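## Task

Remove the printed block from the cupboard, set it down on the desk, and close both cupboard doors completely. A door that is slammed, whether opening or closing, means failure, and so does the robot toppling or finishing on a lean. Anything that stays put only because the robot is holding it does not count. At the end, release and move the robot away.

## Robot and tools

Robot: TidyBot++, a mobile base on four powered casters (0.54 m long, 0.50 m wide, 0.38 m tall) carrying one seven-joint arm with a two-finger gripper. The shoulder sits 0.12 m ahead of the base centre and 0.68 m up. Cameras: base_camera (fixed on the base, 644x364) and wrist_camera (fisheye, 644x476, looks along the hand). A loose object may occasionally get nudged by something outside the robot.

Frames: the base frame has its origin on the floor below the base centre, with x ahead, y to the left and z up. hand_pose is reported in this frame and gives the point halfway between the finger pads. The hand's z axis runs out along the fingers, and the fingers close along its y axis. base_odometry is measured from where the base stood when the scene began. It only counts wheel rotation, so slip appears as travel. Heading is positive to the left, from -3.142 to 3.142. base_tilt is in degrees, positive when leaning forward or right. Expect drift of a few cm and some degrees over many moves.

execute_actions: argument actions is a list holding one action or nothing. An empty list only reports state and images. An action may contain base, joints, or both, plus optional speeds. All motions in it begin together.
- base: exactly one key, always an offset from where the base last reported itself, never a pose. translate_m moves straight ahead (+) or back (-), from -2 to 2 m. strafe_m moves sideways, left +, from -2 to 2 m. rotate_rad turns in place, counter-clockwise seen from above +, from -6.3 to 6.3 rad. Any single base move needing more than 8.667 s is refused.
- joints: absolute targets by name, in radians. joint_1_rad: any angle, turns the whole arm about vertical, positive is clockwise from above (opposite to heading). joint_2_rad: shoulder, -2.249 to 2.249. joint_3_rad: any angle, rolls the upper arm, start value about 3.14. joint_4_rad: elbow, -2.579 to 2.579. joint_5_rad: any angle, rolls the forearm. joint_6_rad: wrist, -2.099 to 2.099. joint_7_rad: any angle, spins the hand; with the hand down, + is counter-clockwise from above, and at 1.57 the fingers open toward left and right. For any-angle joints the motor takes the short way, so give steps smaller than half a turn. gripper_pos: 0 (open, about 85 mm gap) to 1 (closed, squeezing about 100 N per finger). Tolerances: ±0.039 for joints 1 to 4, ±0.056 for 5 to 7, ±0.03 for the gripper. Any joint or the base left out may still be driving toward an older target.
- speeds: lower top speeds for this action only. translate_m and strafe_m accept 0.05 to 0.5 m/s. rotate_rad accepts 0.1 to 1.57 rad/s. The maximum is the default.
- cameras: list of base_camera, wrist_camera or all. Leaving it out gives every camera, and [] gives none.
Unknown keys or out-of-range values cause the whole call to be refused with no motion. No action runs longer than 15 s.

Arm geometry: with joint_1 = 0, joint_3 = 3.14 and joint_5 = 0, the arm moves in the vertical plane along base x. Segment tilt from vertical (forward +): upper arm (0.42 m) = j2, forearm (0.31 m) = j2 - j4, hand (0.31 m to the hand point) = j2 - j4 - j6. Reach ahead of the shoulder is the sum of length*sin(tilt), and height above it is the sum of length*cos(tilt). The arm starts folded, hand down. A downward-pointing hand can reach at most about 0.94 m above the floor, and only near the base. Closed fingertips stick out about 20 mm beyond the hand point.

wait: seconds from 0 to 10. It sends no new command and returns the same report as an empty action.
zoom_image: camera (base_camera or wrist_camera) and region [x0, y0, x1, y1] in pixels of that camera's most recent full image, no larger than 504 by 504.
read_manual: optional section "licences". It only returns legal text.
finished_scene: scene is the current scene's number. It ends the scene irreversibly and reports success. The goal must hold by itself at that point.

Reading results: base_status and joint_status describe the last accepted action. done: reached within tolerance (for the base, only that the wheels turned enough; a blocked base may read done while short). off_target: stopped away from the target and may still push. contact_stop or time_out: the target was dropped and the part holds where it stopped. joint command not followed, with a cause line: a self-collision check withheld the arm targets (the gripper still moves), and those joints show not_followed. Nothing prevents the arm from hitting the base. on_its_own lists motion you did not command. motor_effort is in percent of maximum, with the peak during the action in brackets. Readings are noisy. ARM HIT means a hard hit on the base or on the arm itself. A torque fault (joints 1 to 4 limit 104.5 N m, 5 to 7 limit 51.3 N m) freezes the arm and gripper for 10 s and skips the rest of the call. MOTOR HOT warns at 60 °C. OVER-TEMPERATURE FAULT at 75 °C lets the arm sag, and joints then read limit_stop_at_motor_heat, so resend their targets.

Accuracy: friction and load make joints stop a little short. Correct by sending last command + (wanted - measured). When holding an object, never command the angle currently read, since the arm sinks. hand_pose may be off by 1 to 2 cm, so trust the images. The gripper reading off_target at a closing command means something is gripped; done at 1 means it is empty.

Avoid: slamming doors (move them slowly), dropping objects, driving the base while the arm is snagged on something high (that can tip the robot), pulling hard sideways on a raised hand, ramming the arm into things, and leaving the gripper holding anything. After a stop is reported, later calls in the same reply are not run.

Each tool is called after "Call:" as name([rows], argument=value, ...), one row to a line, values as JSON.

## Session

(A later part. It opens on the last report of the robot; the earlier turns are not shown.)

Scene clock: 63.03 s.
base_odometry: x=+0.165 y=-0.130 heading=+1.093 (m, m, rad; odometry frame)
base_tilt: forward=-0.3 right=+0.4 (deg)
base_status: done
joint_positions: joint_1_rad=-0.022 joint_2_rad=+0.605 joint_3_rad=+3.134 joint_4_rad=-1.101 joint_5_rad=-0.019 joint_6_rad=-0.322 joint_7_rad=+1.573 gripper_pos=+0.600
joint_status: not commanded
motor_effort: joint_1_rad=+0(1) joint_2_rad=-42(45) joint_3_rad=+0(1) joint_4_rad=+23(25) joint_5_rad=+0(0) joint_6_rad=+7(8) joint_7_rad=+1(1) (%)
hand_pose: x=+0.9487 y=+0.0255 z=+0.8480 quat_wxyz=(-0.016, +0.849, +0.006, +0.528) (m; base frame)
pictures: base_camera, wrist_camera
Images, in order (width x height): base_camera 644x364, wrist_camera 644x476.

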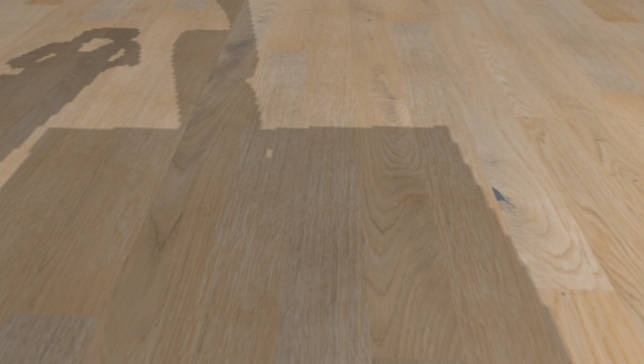

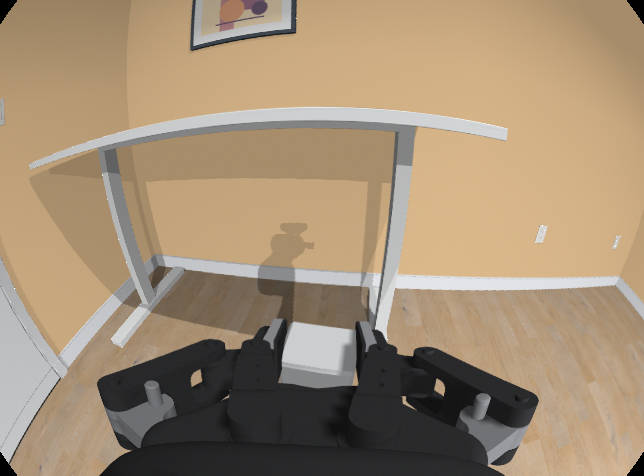

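Call:
execute_actions([
  {"base":{"translate_m":0.3},"joints":{"joint_2_rad":0.3,"joint_4_rad":-0.79,"joint_6_rad":-1.04}},
])

Scene clock: 65.23 s.
base_odometry: x=+0.303 y=+0.136 heading=+1.094 (m, m, rad; odometry frame)
base_tilt: forward=-0.3 right=+0.4 (deg)
base_status: done
joint_positions: joint_1_rad=-0.022 joint_2_rad=+0.306 joint_3_rad=+3.134 joint_4_rad=-0.797 joint_5_rad=-0.019 joint_6_rad=-0.999 joint_7_rad=+1.573 gripper_pos=+0.600
joint_status: all done
motor_effort: joint_1_rad=+0(3) joint_2_rad=-31(44) joint_3_rad=+0(1) joint_4_rad=+21(26) joint_5_rad=+0(0) joint_6_rad=+7(8) joint_7_rad=+1(1) (%)
hand_pose: x=+0.7943 y=+0.0247 z=+1.0670 quat_wxyz=(-0.017, +0.868, +0.012, +0.496) (m; base frame)
pictures: base_camera, wrist_camera
Images, in order (width x height): base_camera 644x364, wrist_camera 644x476.

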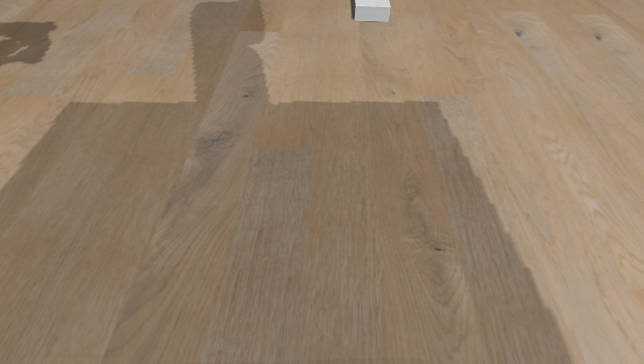

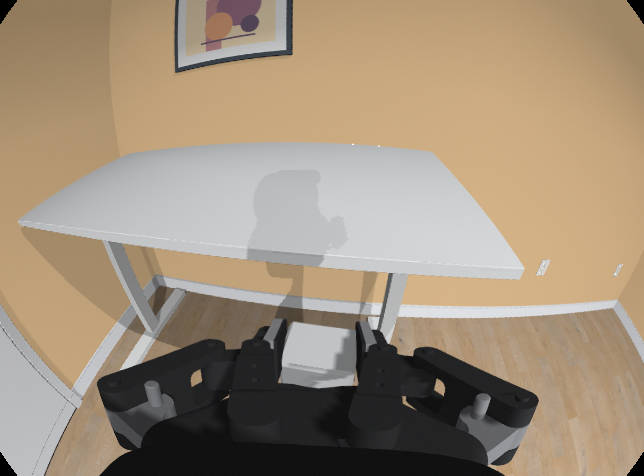

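Call:
execute_actions([
  {"base":{"translate_m":0.15},"speeds":{"translate_m":0.3}},
], cameras=["wrist_camera"])

Scene clock: 67.00 s.
base_odometry: x=+0.372 y=+0.270 heading=+1.095 (m, m, rad; odometry frame)
base_tilt: forward=-0.3 right=+0.4 (deg)
base_status: done
joint_positions: joint_1_rad=-0.022 joint_2_rad=+0.308 joint_3_rad=+3.134 joint_4_rad=-0.797 joint_5_rad=-0.019 joint_6_rad=-1.002 joint_7_rad=+1.573 gripper_pos=+0.600
joint_status: not commanded
motor_effort: joint_1_rad=+0(2) joint_2_rad=-30(34) joint_3_rad=+0(1) joint_4_rad=+21(22) joint_5_rad=+0(1) joint_6_rad=+7(7) joint_7_rad=+1(1) (%)
hand_pose: x=+0.7943 y=+0.0247 z=+1.0656 quat_wxyz=(-0.017, +0.869, +0.012, +0.495) (m; base frame)
pictures: wrist_camera
Images, in order (width x height): wrist_camera 644x476.

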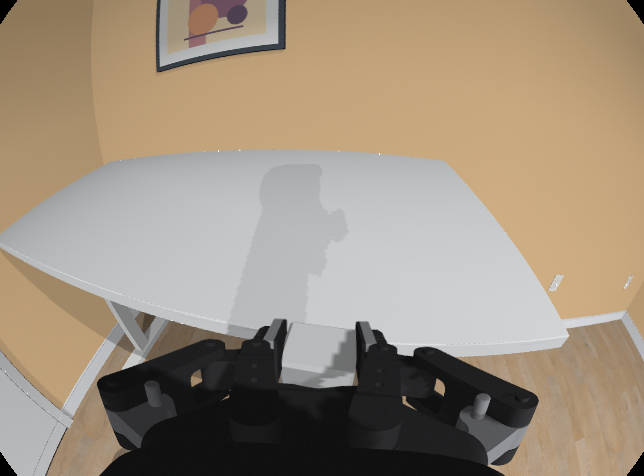

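Call:
execute_actions([
  {"base":{"translate_m":0.23},"speeds":{"translate_m":0.3}},
], cameras=[])

Call:
execute_actions([
  {"joints":{"joint_2_rad":0.42,"joint_6_rad":-0.86}},
], cameras=[])

Call:
execute_actions([
  {"joints":{"joint_2_rad":0.45}},
])

Scene clock: 68.90 s.
base_odometry: x=+0.477 y=+0.475 heading=+1.095 (m, m, rad; odometry frame)
base_tilt: forward=-0.3 right=+0.4 (deg)
base_status: done
joint_positions: joint_1_rad=-0.022 joint_2_rad=+0.304 joint_3_rad=+3.134 joint_4_rad=-0.797 joint_5_rad=-0.019 joint_6_rad=-1.003 joint_7_rad=+1.573 gripper_pos=+0.600
joint_status: not commanded
motor_effort: joint_1_rad=+0(1) joint_2_rad=-30(33) joint_3_rad=+0(1) joint_4_rad=+21(23) joint_5_rad=+0(0) joint_6_rad=+7(7) joint_7_rad=+1(1) (%)
hand_pose: x=+0.7929 y=+0.0247 z=+1.0674 quat_wxyz=(-0.017, +0.868, +0.012, +0.496) (m; base frame)
pictures: none
No camera images: the call's "cameras" was empty. Leave "cameras" out to get every camera's image.

Scene clock: 70.27 s.
base_odometry: x=+0.477 y=+0.474 heading=+1.095 (m, m, rad; odometry frame)
base_tilt: forward=-0.3 right=+0.4 (deg)
base_status: not commanded
joint_positions: joint_1_rad=-0.022 joint_2_rad=+0.426 joint_3_rad=+3.134 joint_4_rad=-0.797 joint_5_rad=-0.019 joint_6_rad=-0.899 joint_7_rad=+1.573 gripper_pos=+0.600
joint_status: all done
motor_effort: joint_1_rad=+0(0) joint_2_rad=-36(40) joint_3_rad=+0(0) joint_4_rad=+23(24) joint_5_rad=+0(0) joint_6_rad=+7(7) joint_7_rad=+1(1) (%)
hand_pose: x=+0.8532 y=+0.0257 z=+1.0091 quat_wxyz=(-0.017, +0.873, +0.011, +0.488) (m; base frame)
pictures: none
No camera images: the call's "cameras" was empty. Leave "cameras" out to get every camera's image.

Scene clock: 71.03 s.
base_odometry: x=+0.477 y=+0.474 heading=+1.095 (m, m, rad; odometry frame)
base_tilt: forward=-0.3 right=+0.4 (deg)
base_status: not commanded
joint_positions: joint_1_rad=-0.022 joint_2_rad=+0.445 joint_3_rad=+3.134 joint_4_rad=-0.797 joint_5_rad=-0.019 joint_6_rad=-0.899 joint_7_rad=+1.573 gripper_pos=+0.600
joint_status: all done
motor_effort: joint_1_rad=+1(0) joint_2_rad=-35(37) joint_3_rad=-1(1) joint_4_rad=+22(22) joint_5_rad=+0(0) joint_6_rad=+7(7) joint_7_rad=+1(1) (%)
hand_pose: x=+0.8590 y=+0.0258 z=+0.9958 quat_wxyz=(-0.017, +0.877, +0.011, +0.480) (m; base frame)
pictures: base_camera, wrist_camera
Images, in order (width x height): base_camera 644x364, wrist_camera 644x476.

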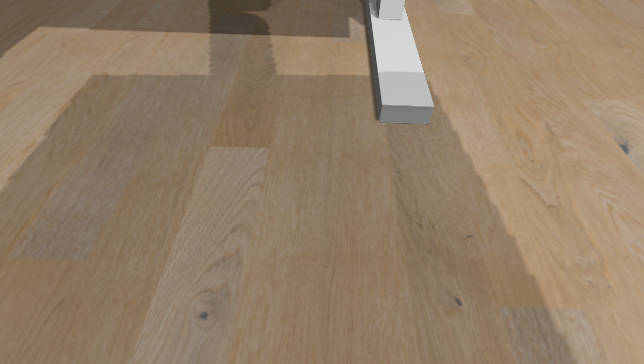

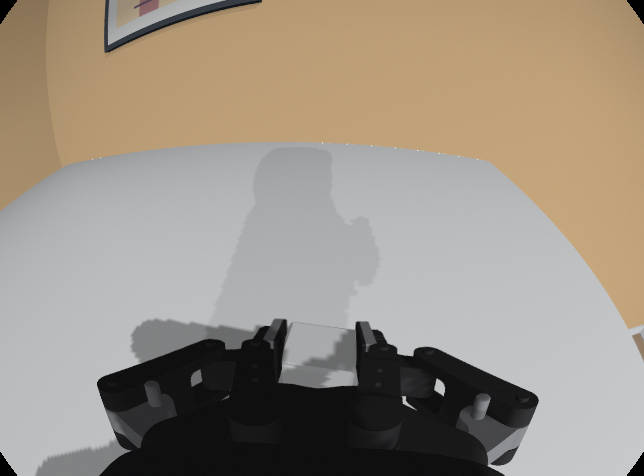

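Call:
execute_actions([
  {"joints":{"joint_2_rad":0.475,"joint_6_rad":-0.83}},
], cameras=[])

Call:
execute_actions([
  {"joints":{"joint_2_rad":0.5}},
], cameras=[])

Scene clock: 71.80 s.
base_odometry: x=+0.477 y=+0.474 heading=+1.095 (m, m, rad; odometry frame)
base_tilt: forward=-0.3 right=+0.4 (deg)
base_status: not commanded
joint_positions: joint_1_rad=-0.022 joint_2_rad=+0.463 joint_3_rad=+3.134 joint_4_rad=-0.796 joint_5_rad=-0.019 joint_6_rad=-0.867 joint_7_rad=+1.573 gripper_pos=+0.600
joint_status: all done
motor_effort: joint_1_rad=+0(0) joint_2_rad=-36(38) joint_3_rad=-1(1) joint_4_rad=+22(23) joint_5_rad=+0(0) joint_6_rad=+7(7) joint_7_rad=+1(1) (%)
hand_pose: x=+0.8702 y=+0.0260 z=+0.9904 quat_wxyz=(-0.017, +0.874, +0.011, +0.486) (m; base frame)
pictures: none
No camera images: the call's "cameras" was empty. Leave "cameras" out to get every camera's image.

Scene clock: 72.40 s.
base_odometry: x=+0.477 y=+0.474 heading=+1.095 (m, m, rad; odometry frame)
base_tilt: forward=-0.3 right=+0.4 (deg)
base_status: not commanded
joint_positions: joint_1_rad=-0.022 joint_2_rad=+0.468 joint_3_rad=+3.134 joint_4_rad=-0.793 joint_5_rad=-0.019 joint_6_rad=-0.862 joint_7_rad=+1.573 gripper_pos=+0.600
joint_status: all done
motor_effort: joint_1_rad=+0(0) joint_2_rad=-33(36) joint_3_rad=+0(0) joint_4_rad=+20(21) joint_5_rad=+0(0) joint_6_rad=+5(7) joint_7_rad=+1(1) (%)
hand_pose: x=+0.8726 y=+0.0260 z=+0.9900 quat_wxyz=(-0.017, +0.873, +0.010, +0.487) (m; base frame)
pictures: none
No camera images: the call's "cameras" was empty. Leave "cameras" out to get every camera's image.

Call:
execute_actions([
  {"joints":{"joint_2_rad":0.465,"gripper_pos":0.3}},
], cameras=[])

Call:
execute_actions([
  {"joints":{"joint_2_rad":0.37}},
], cameras=["wrist_camera"])

Call:
execute_actions([
  {"base":{"translate_m":-1.75},"joints":{"joint_6_rad":-0.5}},
], cameras=["wrist_camera"])

Call:
execute_actions([
  {"base":{"rotate_rad":-1.57},"joints":{"joint_1_rad":0,"joint_2_rad":0.8,"joint_4_rad":-1.85,"joint_6_rad":1.1,"gripper_pos":1}},
])

Scene clock: 73.50 s.
base_odometry: x=+0.477 y=+0.474 heading=+1.095 (m, m, rad; odometry frame)
base_tilt: forward=-0.3 right=+0.4 (deg)
base_status: not commanded
joint_positions: joint_1_rad=-0.022 joint_2_rad=+0.466 joint_3_rad=+3.134 joint_4_rad=-0.793 joint_5_rad=-0.019 joint_6_rad=-0.862 joint_7_rad=+1.573 gripper_pos=+0.300
joint_status: all done
motor_effort: joint_1_rad=+0(0) joint_2_rad=-37(37) joint_3_rad=+0(0) joint_4_rad=+23(23) joint_5_rad=+0(0) joint_6_rad=+7(7) joint_7_rad=+1(1) (%)
hand_pose: x=+0.8722 y=+0.0260 z=+0.9910 quat_wxyz=(-0.017, +0.873, +0.010, +0.488) (m; base frame)
pictures: none
No camera images: the call's "cameras" was empty. Leave "cameras" out to get every camera's image.

Scene clock: 74.77 s.
base_odometry: x=+0.477 y=+0.474 heading=+1.095 (m, m, rad; odometry frame)
base_tilt: forward=-0.3 right=+0.4 (deg)
base_status: not commanded
joint_positions: joint_1_rad=-0.022 joint_2_rad=+0.365 joint_3_rad=+3.134 joint_4_rad=-0.793 joint_5_rad=-0.019 joint_6_rad=-0.862 joint_7_rad=+1.573 gripper_pos=+0.300
joint_status: all done
motor_effort: joint_1_rad=+1(0) joint_2_rad=-33(39) joint_3_rad=+0(0) joint_4_rad=+22(24) joint_5_rad=+0(0) joint_6_rad=+7(8) joint_7_rad=+1(1) (%)
hand_pose: x=+0.8370 y=+0.0252 z=+1.0656 quat_wxyz=(-0.017, +0.847, +0.011, +0.531) (m; base frame)
pictures: wrist_camera
Images, in order (width x height): wrist_camera 644x476.

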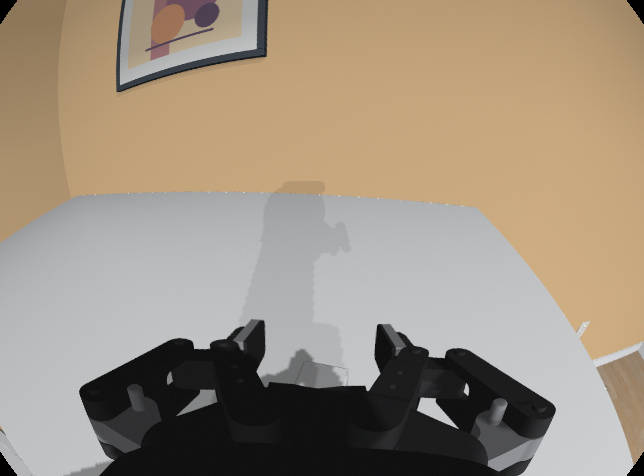

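Scene clock: 79.73 s.
base_odometry: x=-0.323 y=-1.082 heading=+1.096 (m, m, rad; odometry frame)
base_tilt: forward=-0.3 right=+0.4 (deg)
base_status: done
joint_positions: joint_1_rad=-0.021 joint_2_rad=+0.368 joint_3_rad=+3.134 joint_4_rad=-0.793 joint_5_rad=-0.019 joint_6_rad=-0.521 joint_7_rad=+1.573 gripper_pos=+0.300
joint_status: all done
motor_effort: joint_1_rad=+0(6) joint_2_rad=-34(38) joint_3_rad=+0(3) joint_4_rad=+22(24) joint_5_rad=+0(1) joint_6_rad=+8(9) joint_7_rad=+1(1) (%)
hand_pose: x=+0.8675 y=+0.0238 z=+1.1656 quat_wxyz=(-0.018, +0.745, +0.007, +0.667) (m; base frame)
pictures: wrist_camera
Images, in order (width x height): wrist_camera 644x476.

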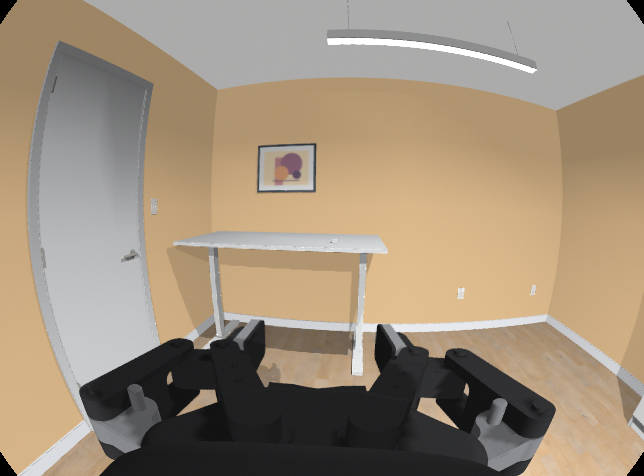

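Scene clock: 82.30 s.
base_odometry: x=-0.323 y=-1.082 heading=-0.474 (m, m, rad; odometry frame)
base_tilt: forward=-0.3 right=+0.4 (deg)
base_status: done
joint_positions: joint_1_rad=+0.016 joint_2_rad=+0.790 joint_3_rad=+3.151 joint_4_rad=-1.830 joint_5_rad=-0.019 joint_6_rad=+1.059 joint_7_rad=+1.573 gripper_pos=+0.999
joint_status: all done
motor_effort: joint_1_rad=+0(8) joint_2_rad=-40(48) joint_3_rad=+0(5) joint_4_rad=+16(23) joint_5_rad=+0(2) joint_6_rad=+8(8) joint_7_rad=+1(1) (%)
hand_pose: x=+0.8856 y=-0.0206 z=+0.7080 quat_wxyz=(+0.013, +0.704, -0.014, +0.710) (m; base frame)
pictures: base_camera, wrist_camera
Images, in order (width x height): base_camera 644x364, wrist_camera 644x476.

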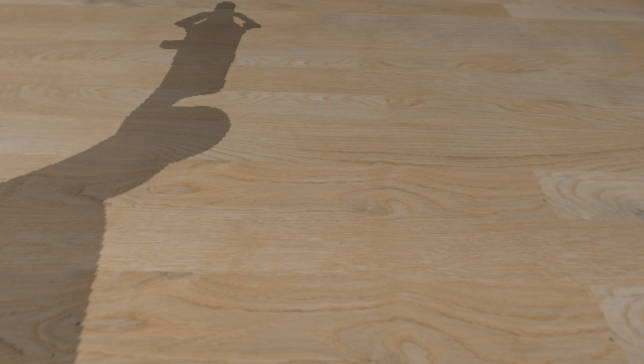

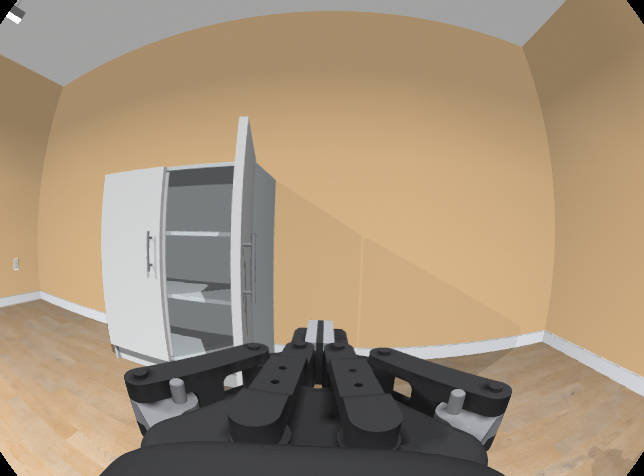

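Call:
execute_actions([
  {"base":{"translate_m":0.56}},
], cameras=["wrist_camera"])

Call:
execute_actions([
  {"base":{"strafe_m":0.1},"speeds":{"strafe_m":0.15}},
])

Scene clock: 84.87 s.
base_odometry: x=+0.175 y=-1.339 heading=-0.475 (m, m, rad; odometry frame)
base_tilt: forward=-0.3 right=+0.4 (deg)
base_status: done
joint_positions: joint_1_rad=+0.016 joint_2_rad=+0.793 joint_3_rad=+3.151 joint_4_rad=-1.833 joint_5_rad=-0.019 joint_6_rad=+1.060 joint_7_rad=+1.573 gripper_pos=+0.999
joint_status: not commanded
motor_effort: joint_1_rad=+1(2) joint_2_rad=-40(41) joint_3_rad=+0(1) joint_4_rad=+15(16) joint_5_rad=+0(0) joint_6_rad=+8(9) joint_7_rad=+1(1) (%)
hand_pose: x=+0.8848 y=-0.0206 z=+0.7054 quat_wxyz=(+0.013, +0.705, -0.014, +0.709) (m; base frame)
pictures: wrist_camera
Images, in order (width x height): wrist_camera 644x476.

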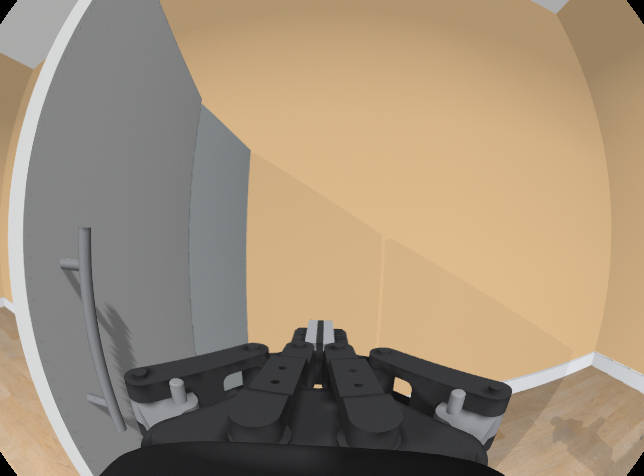

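Scene clock: 86.20 s.
base_odometry: x=+0.221 y=-1.250 heading=-0.475 (m, m, rad; odometry frame)
base_tilt: forward=-0.3 right=+0.4 (deg)
base_status: done
joint_positions: joint_1_rad=+0.008 joint_2_rad=+0.793 joint_3_rad=+3.148 joint_4_rad=-1.833 joint_5_rad=-0.019 joint_6_rad=+1.060 joint_7_rad=+1.573 gripper_pos=+0.999
joint_status: not commanded
motor_effort: joint_1_rad=+0(5) joint_2_rad=-39(40) joint_3_rad=+0(2) joint_4_rad=+15(15) joint_5_rad=+0(2) joint_6_rad=+8(8) joint_7_rad=+1(1) (%)
hand_pose: x=+0.8849 y=-0.0135 z=+0.7053 quat_wxyz=(+0.009, +0.705, -0.011, +0.709) (m; base frame)
pictures: base_camera, wrist_camera
Images, in order (width x height): base_camera 644x364, wrist_camera 644x476.

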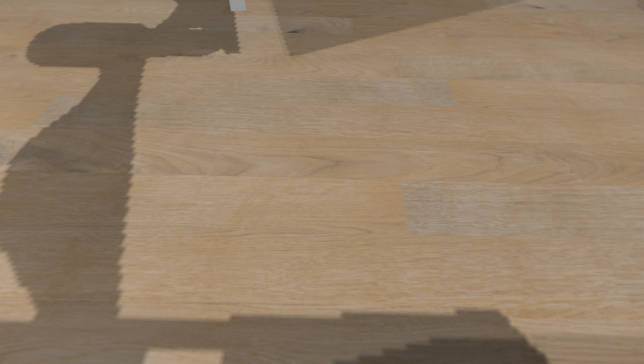

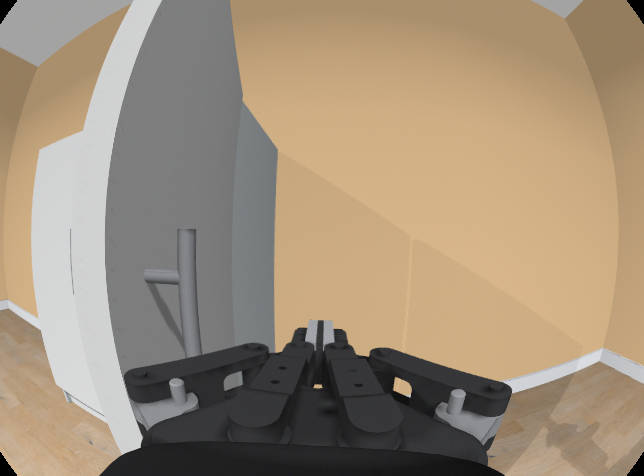

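Call:
execute_actions([
  {"base":{"translate_m":0.06},"speeds":{"translate_m":0.15}},
], cameras=["wrist_camera"])

Call:
execute_actions([
  {"base":{"strafe_m":0.16},"speeds":{"strafe_m":0.05}},
])

Scene clock: 87.33 s.
base_odometry: x=+0.275 y=-1.277 heading=-0.474 (m, m, rad; odometry frame)
base_tilt: forward=-0.3 right=+0.4 (deg)
base_status: done
joint_positions: joint_1_rad=+0.008 joint_2_rad=+0.794 joint_3_rad=+3.148 joint_4_rad=-1.834 joint_5_rad=-0.019 joint_6_rad=+1.061 joint_7_rad=+1.573 gripper_pos=+0.999
joint_status: not commanded
motor_effort: joint_1_rad=+0(2) joint_2_rad=-39(42) joint_3_rad=-1(1) joint_4_rad=+15(15) joint_5_rad=+0(1) joint_6_rad=+8(9) joint_7_rad=+1(1) (%)
hand_pose: x=+0.8847 y=-0.0135 z=+0.7037 quat_wxyz=(+0.009, +0.706, -0.011, +0.708) (m; base frame)
pictures: wrist_camera
Images, in order (width x height): wrist_camera 644x476.

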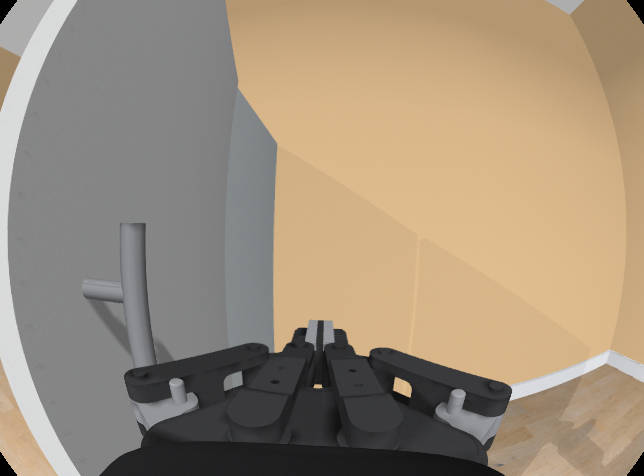

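Scene clock: 91.00 s.
base_odometry: x=+0.348 y=-1.135 heading=-0.475 (m, m, rad; odometry frame)
base_tilt: forward=-0.3 right=+0.4 (deg)
base_status: done
joint_positions: joint_1_rad=+0.007 joint_2_rad=+0.794 joint_3_rad=+3.148 joint_4_rad=-1.836 joint_5_rad=-0.018 joint_6_rad=+1.061 joint_7_rad=+1.573 gripper_pos=+0.999
joint_status: not commanded
motor_effort: joint_1_rad=+0(7) joint_2_rad=-39(40) joint_3_rad=+0(3) joint_4_rad=+15(18) joint_5_rad=+0(2) joint_6_rad=+8(8) joint_7_rad=+1(1) (%)
hand_pose: x=+0.8841 y=-0.0127 z=+0.7028 quat_wxyz=(+0.009, +0.707, -0.011, +0.708) (m; base frame)
pictures: base_camera, wrist_camera
Images, in order (width x height): base_camera 644x364, wrist_camera 644x476.

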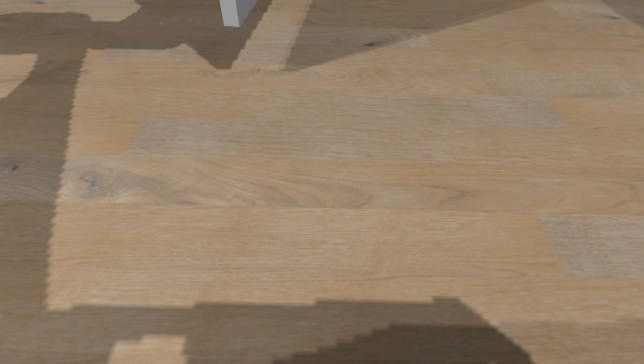

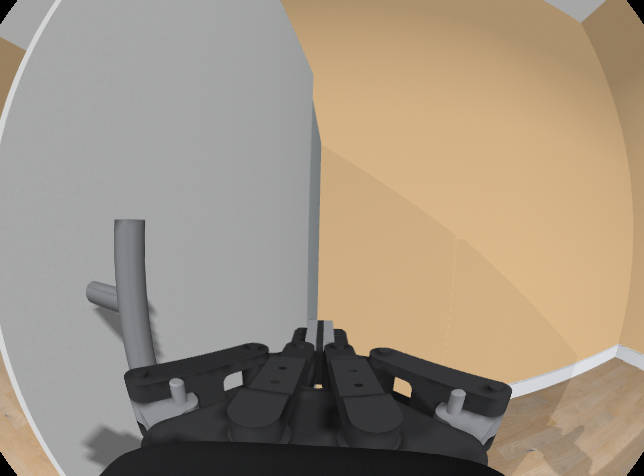

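Call:
execute_actions([
  {"base":{"strafe_m":0.27},"speeds":{"strafe_m":0.07}},
], cameras=["wrist_camera"])

Call:
execute_actions([
  {"base":{"translate_m":0.2},"speeds":{"translate_m":0.06}},
])

Scene clock: 95.40 s.
base_odometry: x=+0.472 y=-0.894 heading=-0.475 (m, m, rad; odometry frame)
base_tilt: forward=-0.3 right=+0.4 (deg)
base_status: done
joint_positions: joint_1_rad=+0.006 joint_2_rad=+0.795 joint_3_rad=+3.147 joint_4_rad=-1.836 joint_5_rad=-0.018 joint_6_rad=+1.061 joint_7_rad=+1.573 gripper_pos=+0.999
joint_status: not commanded
motor_effort: joint_1_rad=+1(5) joint_2_rad=-39(41) joint_3_rad=-1(3) joint_4_rad=+15(16) joint_5_rad=+1(2) joint_6_rad=+8(9) joint_7_rad=+1(1) (%)
hand_pose: x=+0.8841 y=-0.0106 z=+0.7027 quat_wxyz=(+0.008, +0.707, -0.010, +0.707) (m; base frame)
pictures: wrist_camera
Images, in order (width x height): wrist_camera 644x476.

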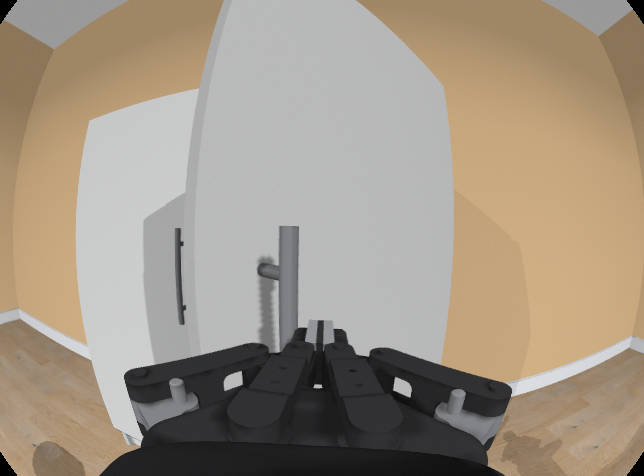

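Scene clock: 99.20 s.
base_odometry: x=+0.650 y=-0.986 heading=-0.474 (m, m, rad; odometry frame)
base_tilt: forward=-0.3 right=+0.4 (deg)
base_status: done
joint_positions: joint_1_rad=+0.006 joint_2_rad=+0.795 joint_3_rad=+3.146 joint_4_rad=-1.838 joint_5_rad=-0.017 joint_6_rad=+1.062 joint_7_rad=+1.573 gripper_pos=+0.999
joint_status: not commanded
motor_effort: joint_1_rad=+1(3) joint_2_rad=-39(42) joint_3_rad=+0(2) joint_4_rad=+15(17) joint_5_rad=+0(2) joint_6_rad=+8(9) joint_7_rad=+1(1) (%)
hand_pose: x=+0.8837 y=-0.0101 z=+0.7020 quat_wxyz=(+0.007, +0.707, -0.010, +0.707) (m; base frame)
pictures: base_camera, wrist_camera
Images, in order (width x height): base_camera 644x364, wrist_camera 644x476.

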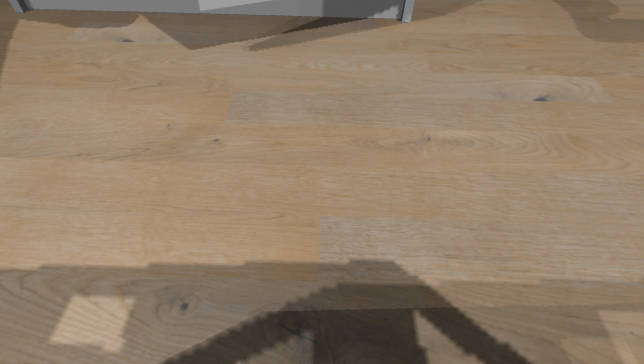

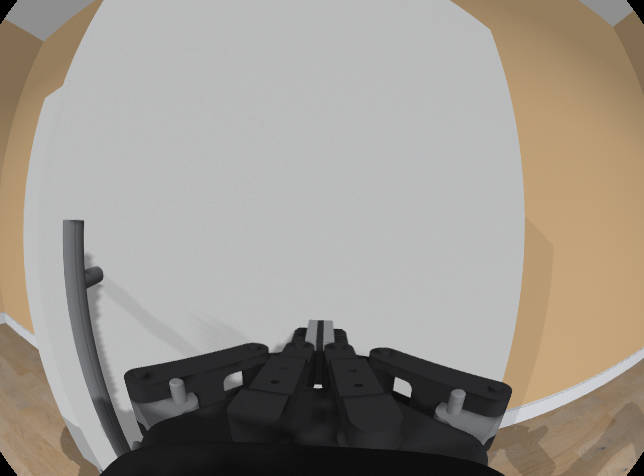

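Call:
execute_actions([
  {"base":{"strafe_m":0.07},"speeds":{"strafe_m":0.07}},
], cameras=[])

Call:
execute_actions([
  {"base":{"translate_m":0.11},"speeds":{"translate_m":0.05}},
])

Scene clock: 100.77 s.
base_odometry: x=+0.682 y=-0.923 heading=-0.475 (m, m, rad; odometry frame)
base_tilt: forward=-0.3 right=+0.4 (deg)
base_status: done
joint_positions: joint_1_rad=+0.005 joint_2_rad=+0.795 joint_3_rad=+3.146 joint_4_rad=-1.838 joint_5_rad=-0.017 joint_6_rad=+1.062 joint_7_rad=+1.573 gripper_pos=+0.999
joint_status: not commanded
motor_effort: joint_1_rad=+0(5) joint_2_rad=-39(40) joint_3_rad=+0(3) joint_4_rad=+15(16) joint_5_rad=+0(1) joint_6_rad=+8(8) joint_7_rad=+1(1) (%)
hand_pose: x=+0.8837 y=-0.0094 z=+0.7020 quat_wxyz=(+0.007, +0.707, -0.009, +0.707) (m; base frame)
pictures: none
No camera images: the call's "cameras" was empty. Leave "cameras" out to get every camera's image.

Scene clock: 103.43 s.
base_odometry: x=+0.780 y=-0.973 heading=-0.474 (m, m, rad; odometry frame)
base_tilt: forward=-0.3 right=+0.4 (deg)
base_status: done
joint_positions: joint_1_rad=+0.005 joint_2_rad=+0.795 joint_3_rad=+3.146 joint_4_rad=-1.839 joint_5_rad=-0.017 joint_6_rad=+1.063 joint_7_rad=+1.573 gripper_pos=+0.999
joint_status: not commanded
motor_effort: joint_1_rad=+0(2) joint_2_rad=-39(42) joint_3_rad=+0(1) joint_4_rad=+15(18) joint_5_rad=+0(0) joint_6_rad=+8(9) joint_7_rad=+1(1) (%)
hand_pose: x=+0.8834 y=-0.0094 z=+0.7016 quat_wxyz=(+0.007, +0.707, -0.009, +0.707) (m; base frame)
pictures: base_camera, wrist_camera
Images, in order (width x height): base_camera 644x364, wrist_camera 644x476.

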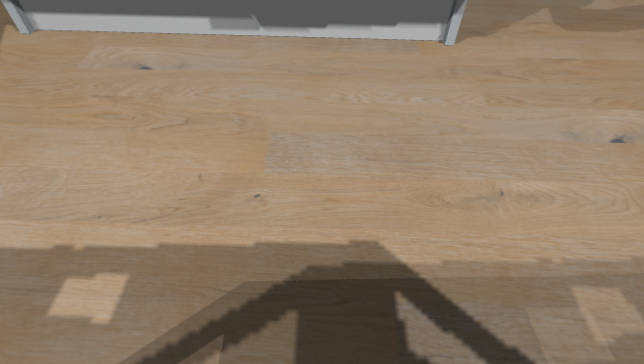

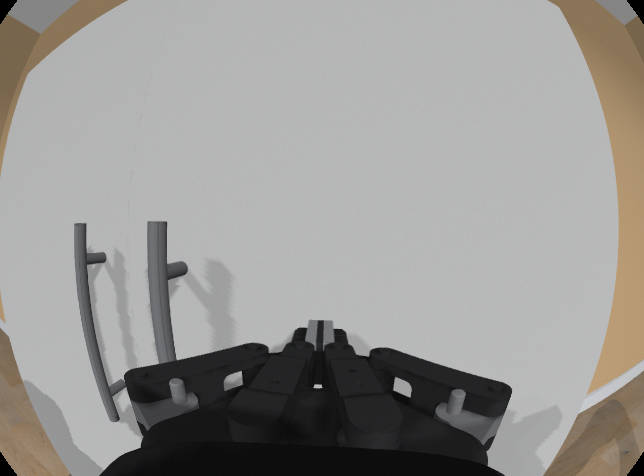

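Call:
execute_actions([
  {"base":{"translate_m":0.03},"speeds":{"translate_m":0.05}},
])

Scene clock: 104.63 s.
base_odometry: x=+0.807 y=-0.987 heading=-0.474 (m, m, rad; odometry frame)
base_tilt: forward=-0.3 right=+0.4 (deg)
base_status: done
joint_positions: joint_1_rad=+0.005 joint_2_rad=+0.788 joint_3_rad=+3.146 joint_4_rad=-1.860 joint_5_rad=-0.017 joint_6_rad=+1.074 joint_7_rad=+1.573 gripper_pos=+0.999
joint_status: not commanded
motor_effort: joint_1_rad=+0(3) joint_2_rad=-37(41) joint_3_rad=+0(1) joint_4_rad=+16(26) joint_5_rad=+0(1) joint_6_rad=+7(8) joint_7_rad=+1(1) (%)
hand_pose: x=+0.8774 y=-0.0094 z=+0.7009 quat_wxyz=(+0.007, +0.708, -0.009, +0.706) (m; base frame)
pictures: base_camera, wrist_camera
Images, in order (width x height): base_camera 644x364, wrist_camera 644x476.

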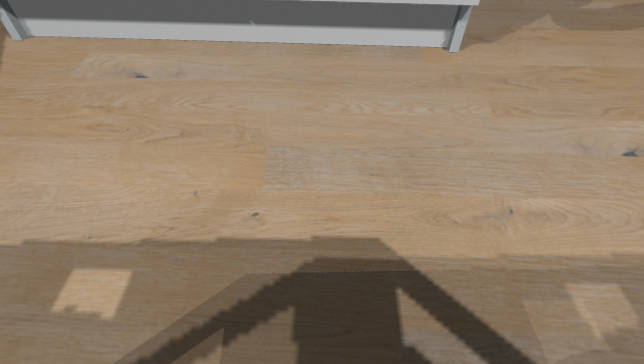

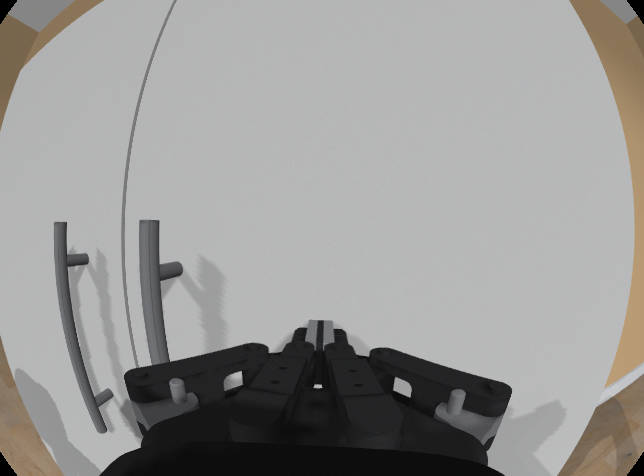

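Call:
execute_actions([
  {"base":{"translate_m":0.02},"speeds":{"translate_m":0.05}},
], cameras=[])

Call:
execute_actions([
  {"base":{"translate_m":-0.4}},
])

Scene clock: 105.63 s.
base_odometry: x=+0.824 y=-0.996 heading=-0.474 (m, m, rad; odometry frame)
base_tilt: forward=-0.3 right=+0.4 (deg)
base_status: done
joint_positions: joint_1_rad=+0.005 joint_2_rad=+0.757 joint_3_rad=+3.146 joint_4_rad=-1.925 joint_5_rad=-0.017 joint_6_rad=+1.093 joint_7_rad=+1.573 gripper_pos=+0.999
joint_status: not commanded
motor_effort: joint_1_rad=-3(3) joint_2_rad=-30(38) joint_3_rad=-1(2) joint_4_rad=+28(31) joint_5_rad=+2(2) joint_6_rad=+4(8) joint_7_rad=+1(1) (%)
hand_pose: x=+0.8585 y=-0.0095 z=+0.7004 quat_wxyz=(+0.007, +0.713, -0.009, +0.701) (m; base frame)
pictures: none
No camera images: the call's "cameras" was empty. Leave "cameras" out to get every camera's image.

Scene clock: 107.87 s.
base_odometry: x=+0.468 y=-0.813 heading=-0.474 (m, m, rad; odometry frame)
base_tilt: forward=-0.3 right=+0.4 (deg)
base_status: done
joint_positions: joint_1_rad=+0.004 joint_2_rad=+0.800 joint_3_rad=+3.146 joint_4_rad=-1.853 joint_5_rad=-0.017 joint_6_rad=+1.094 joint_7_rad=+1.573 gripper_pos=+0.999
joint_status: not commanded
motor_effort: joint_1_rad=-1(6) joint_2_rad=-38(42) joint_3_rad=-1(3) joint_4_rad=+15(27) joint_5_rad=+0(2) joint_6_rad=+8(9) joint_7_rad=+1(1) (%)
hand_pose: x=+0.8796 y=-0.0090 z=+0.7007 quat_wxyz=(+0.007, +0.703, -0.009, +0.711) (m; base frame)
pictures: base_camera, wrist_camera
Images, in order (width x height): base_camera 644x364, wrist_camera 644x476.

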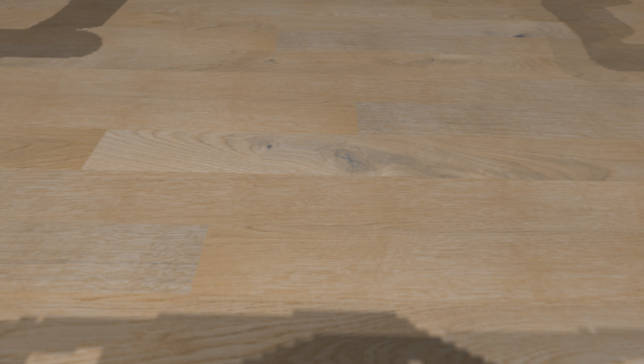

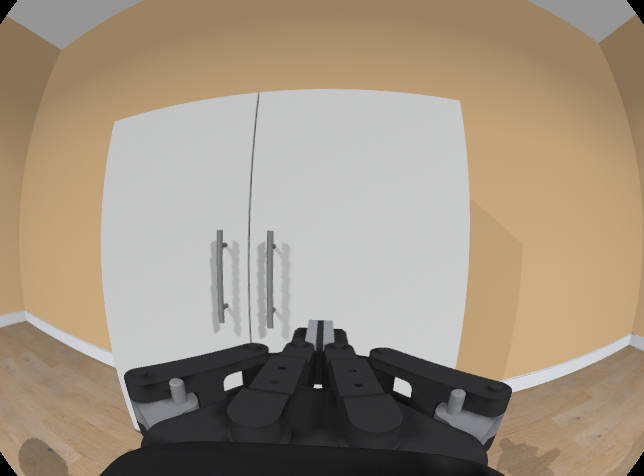

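Call:
finished_scene(scene=2)

The scene is finished: the task was done.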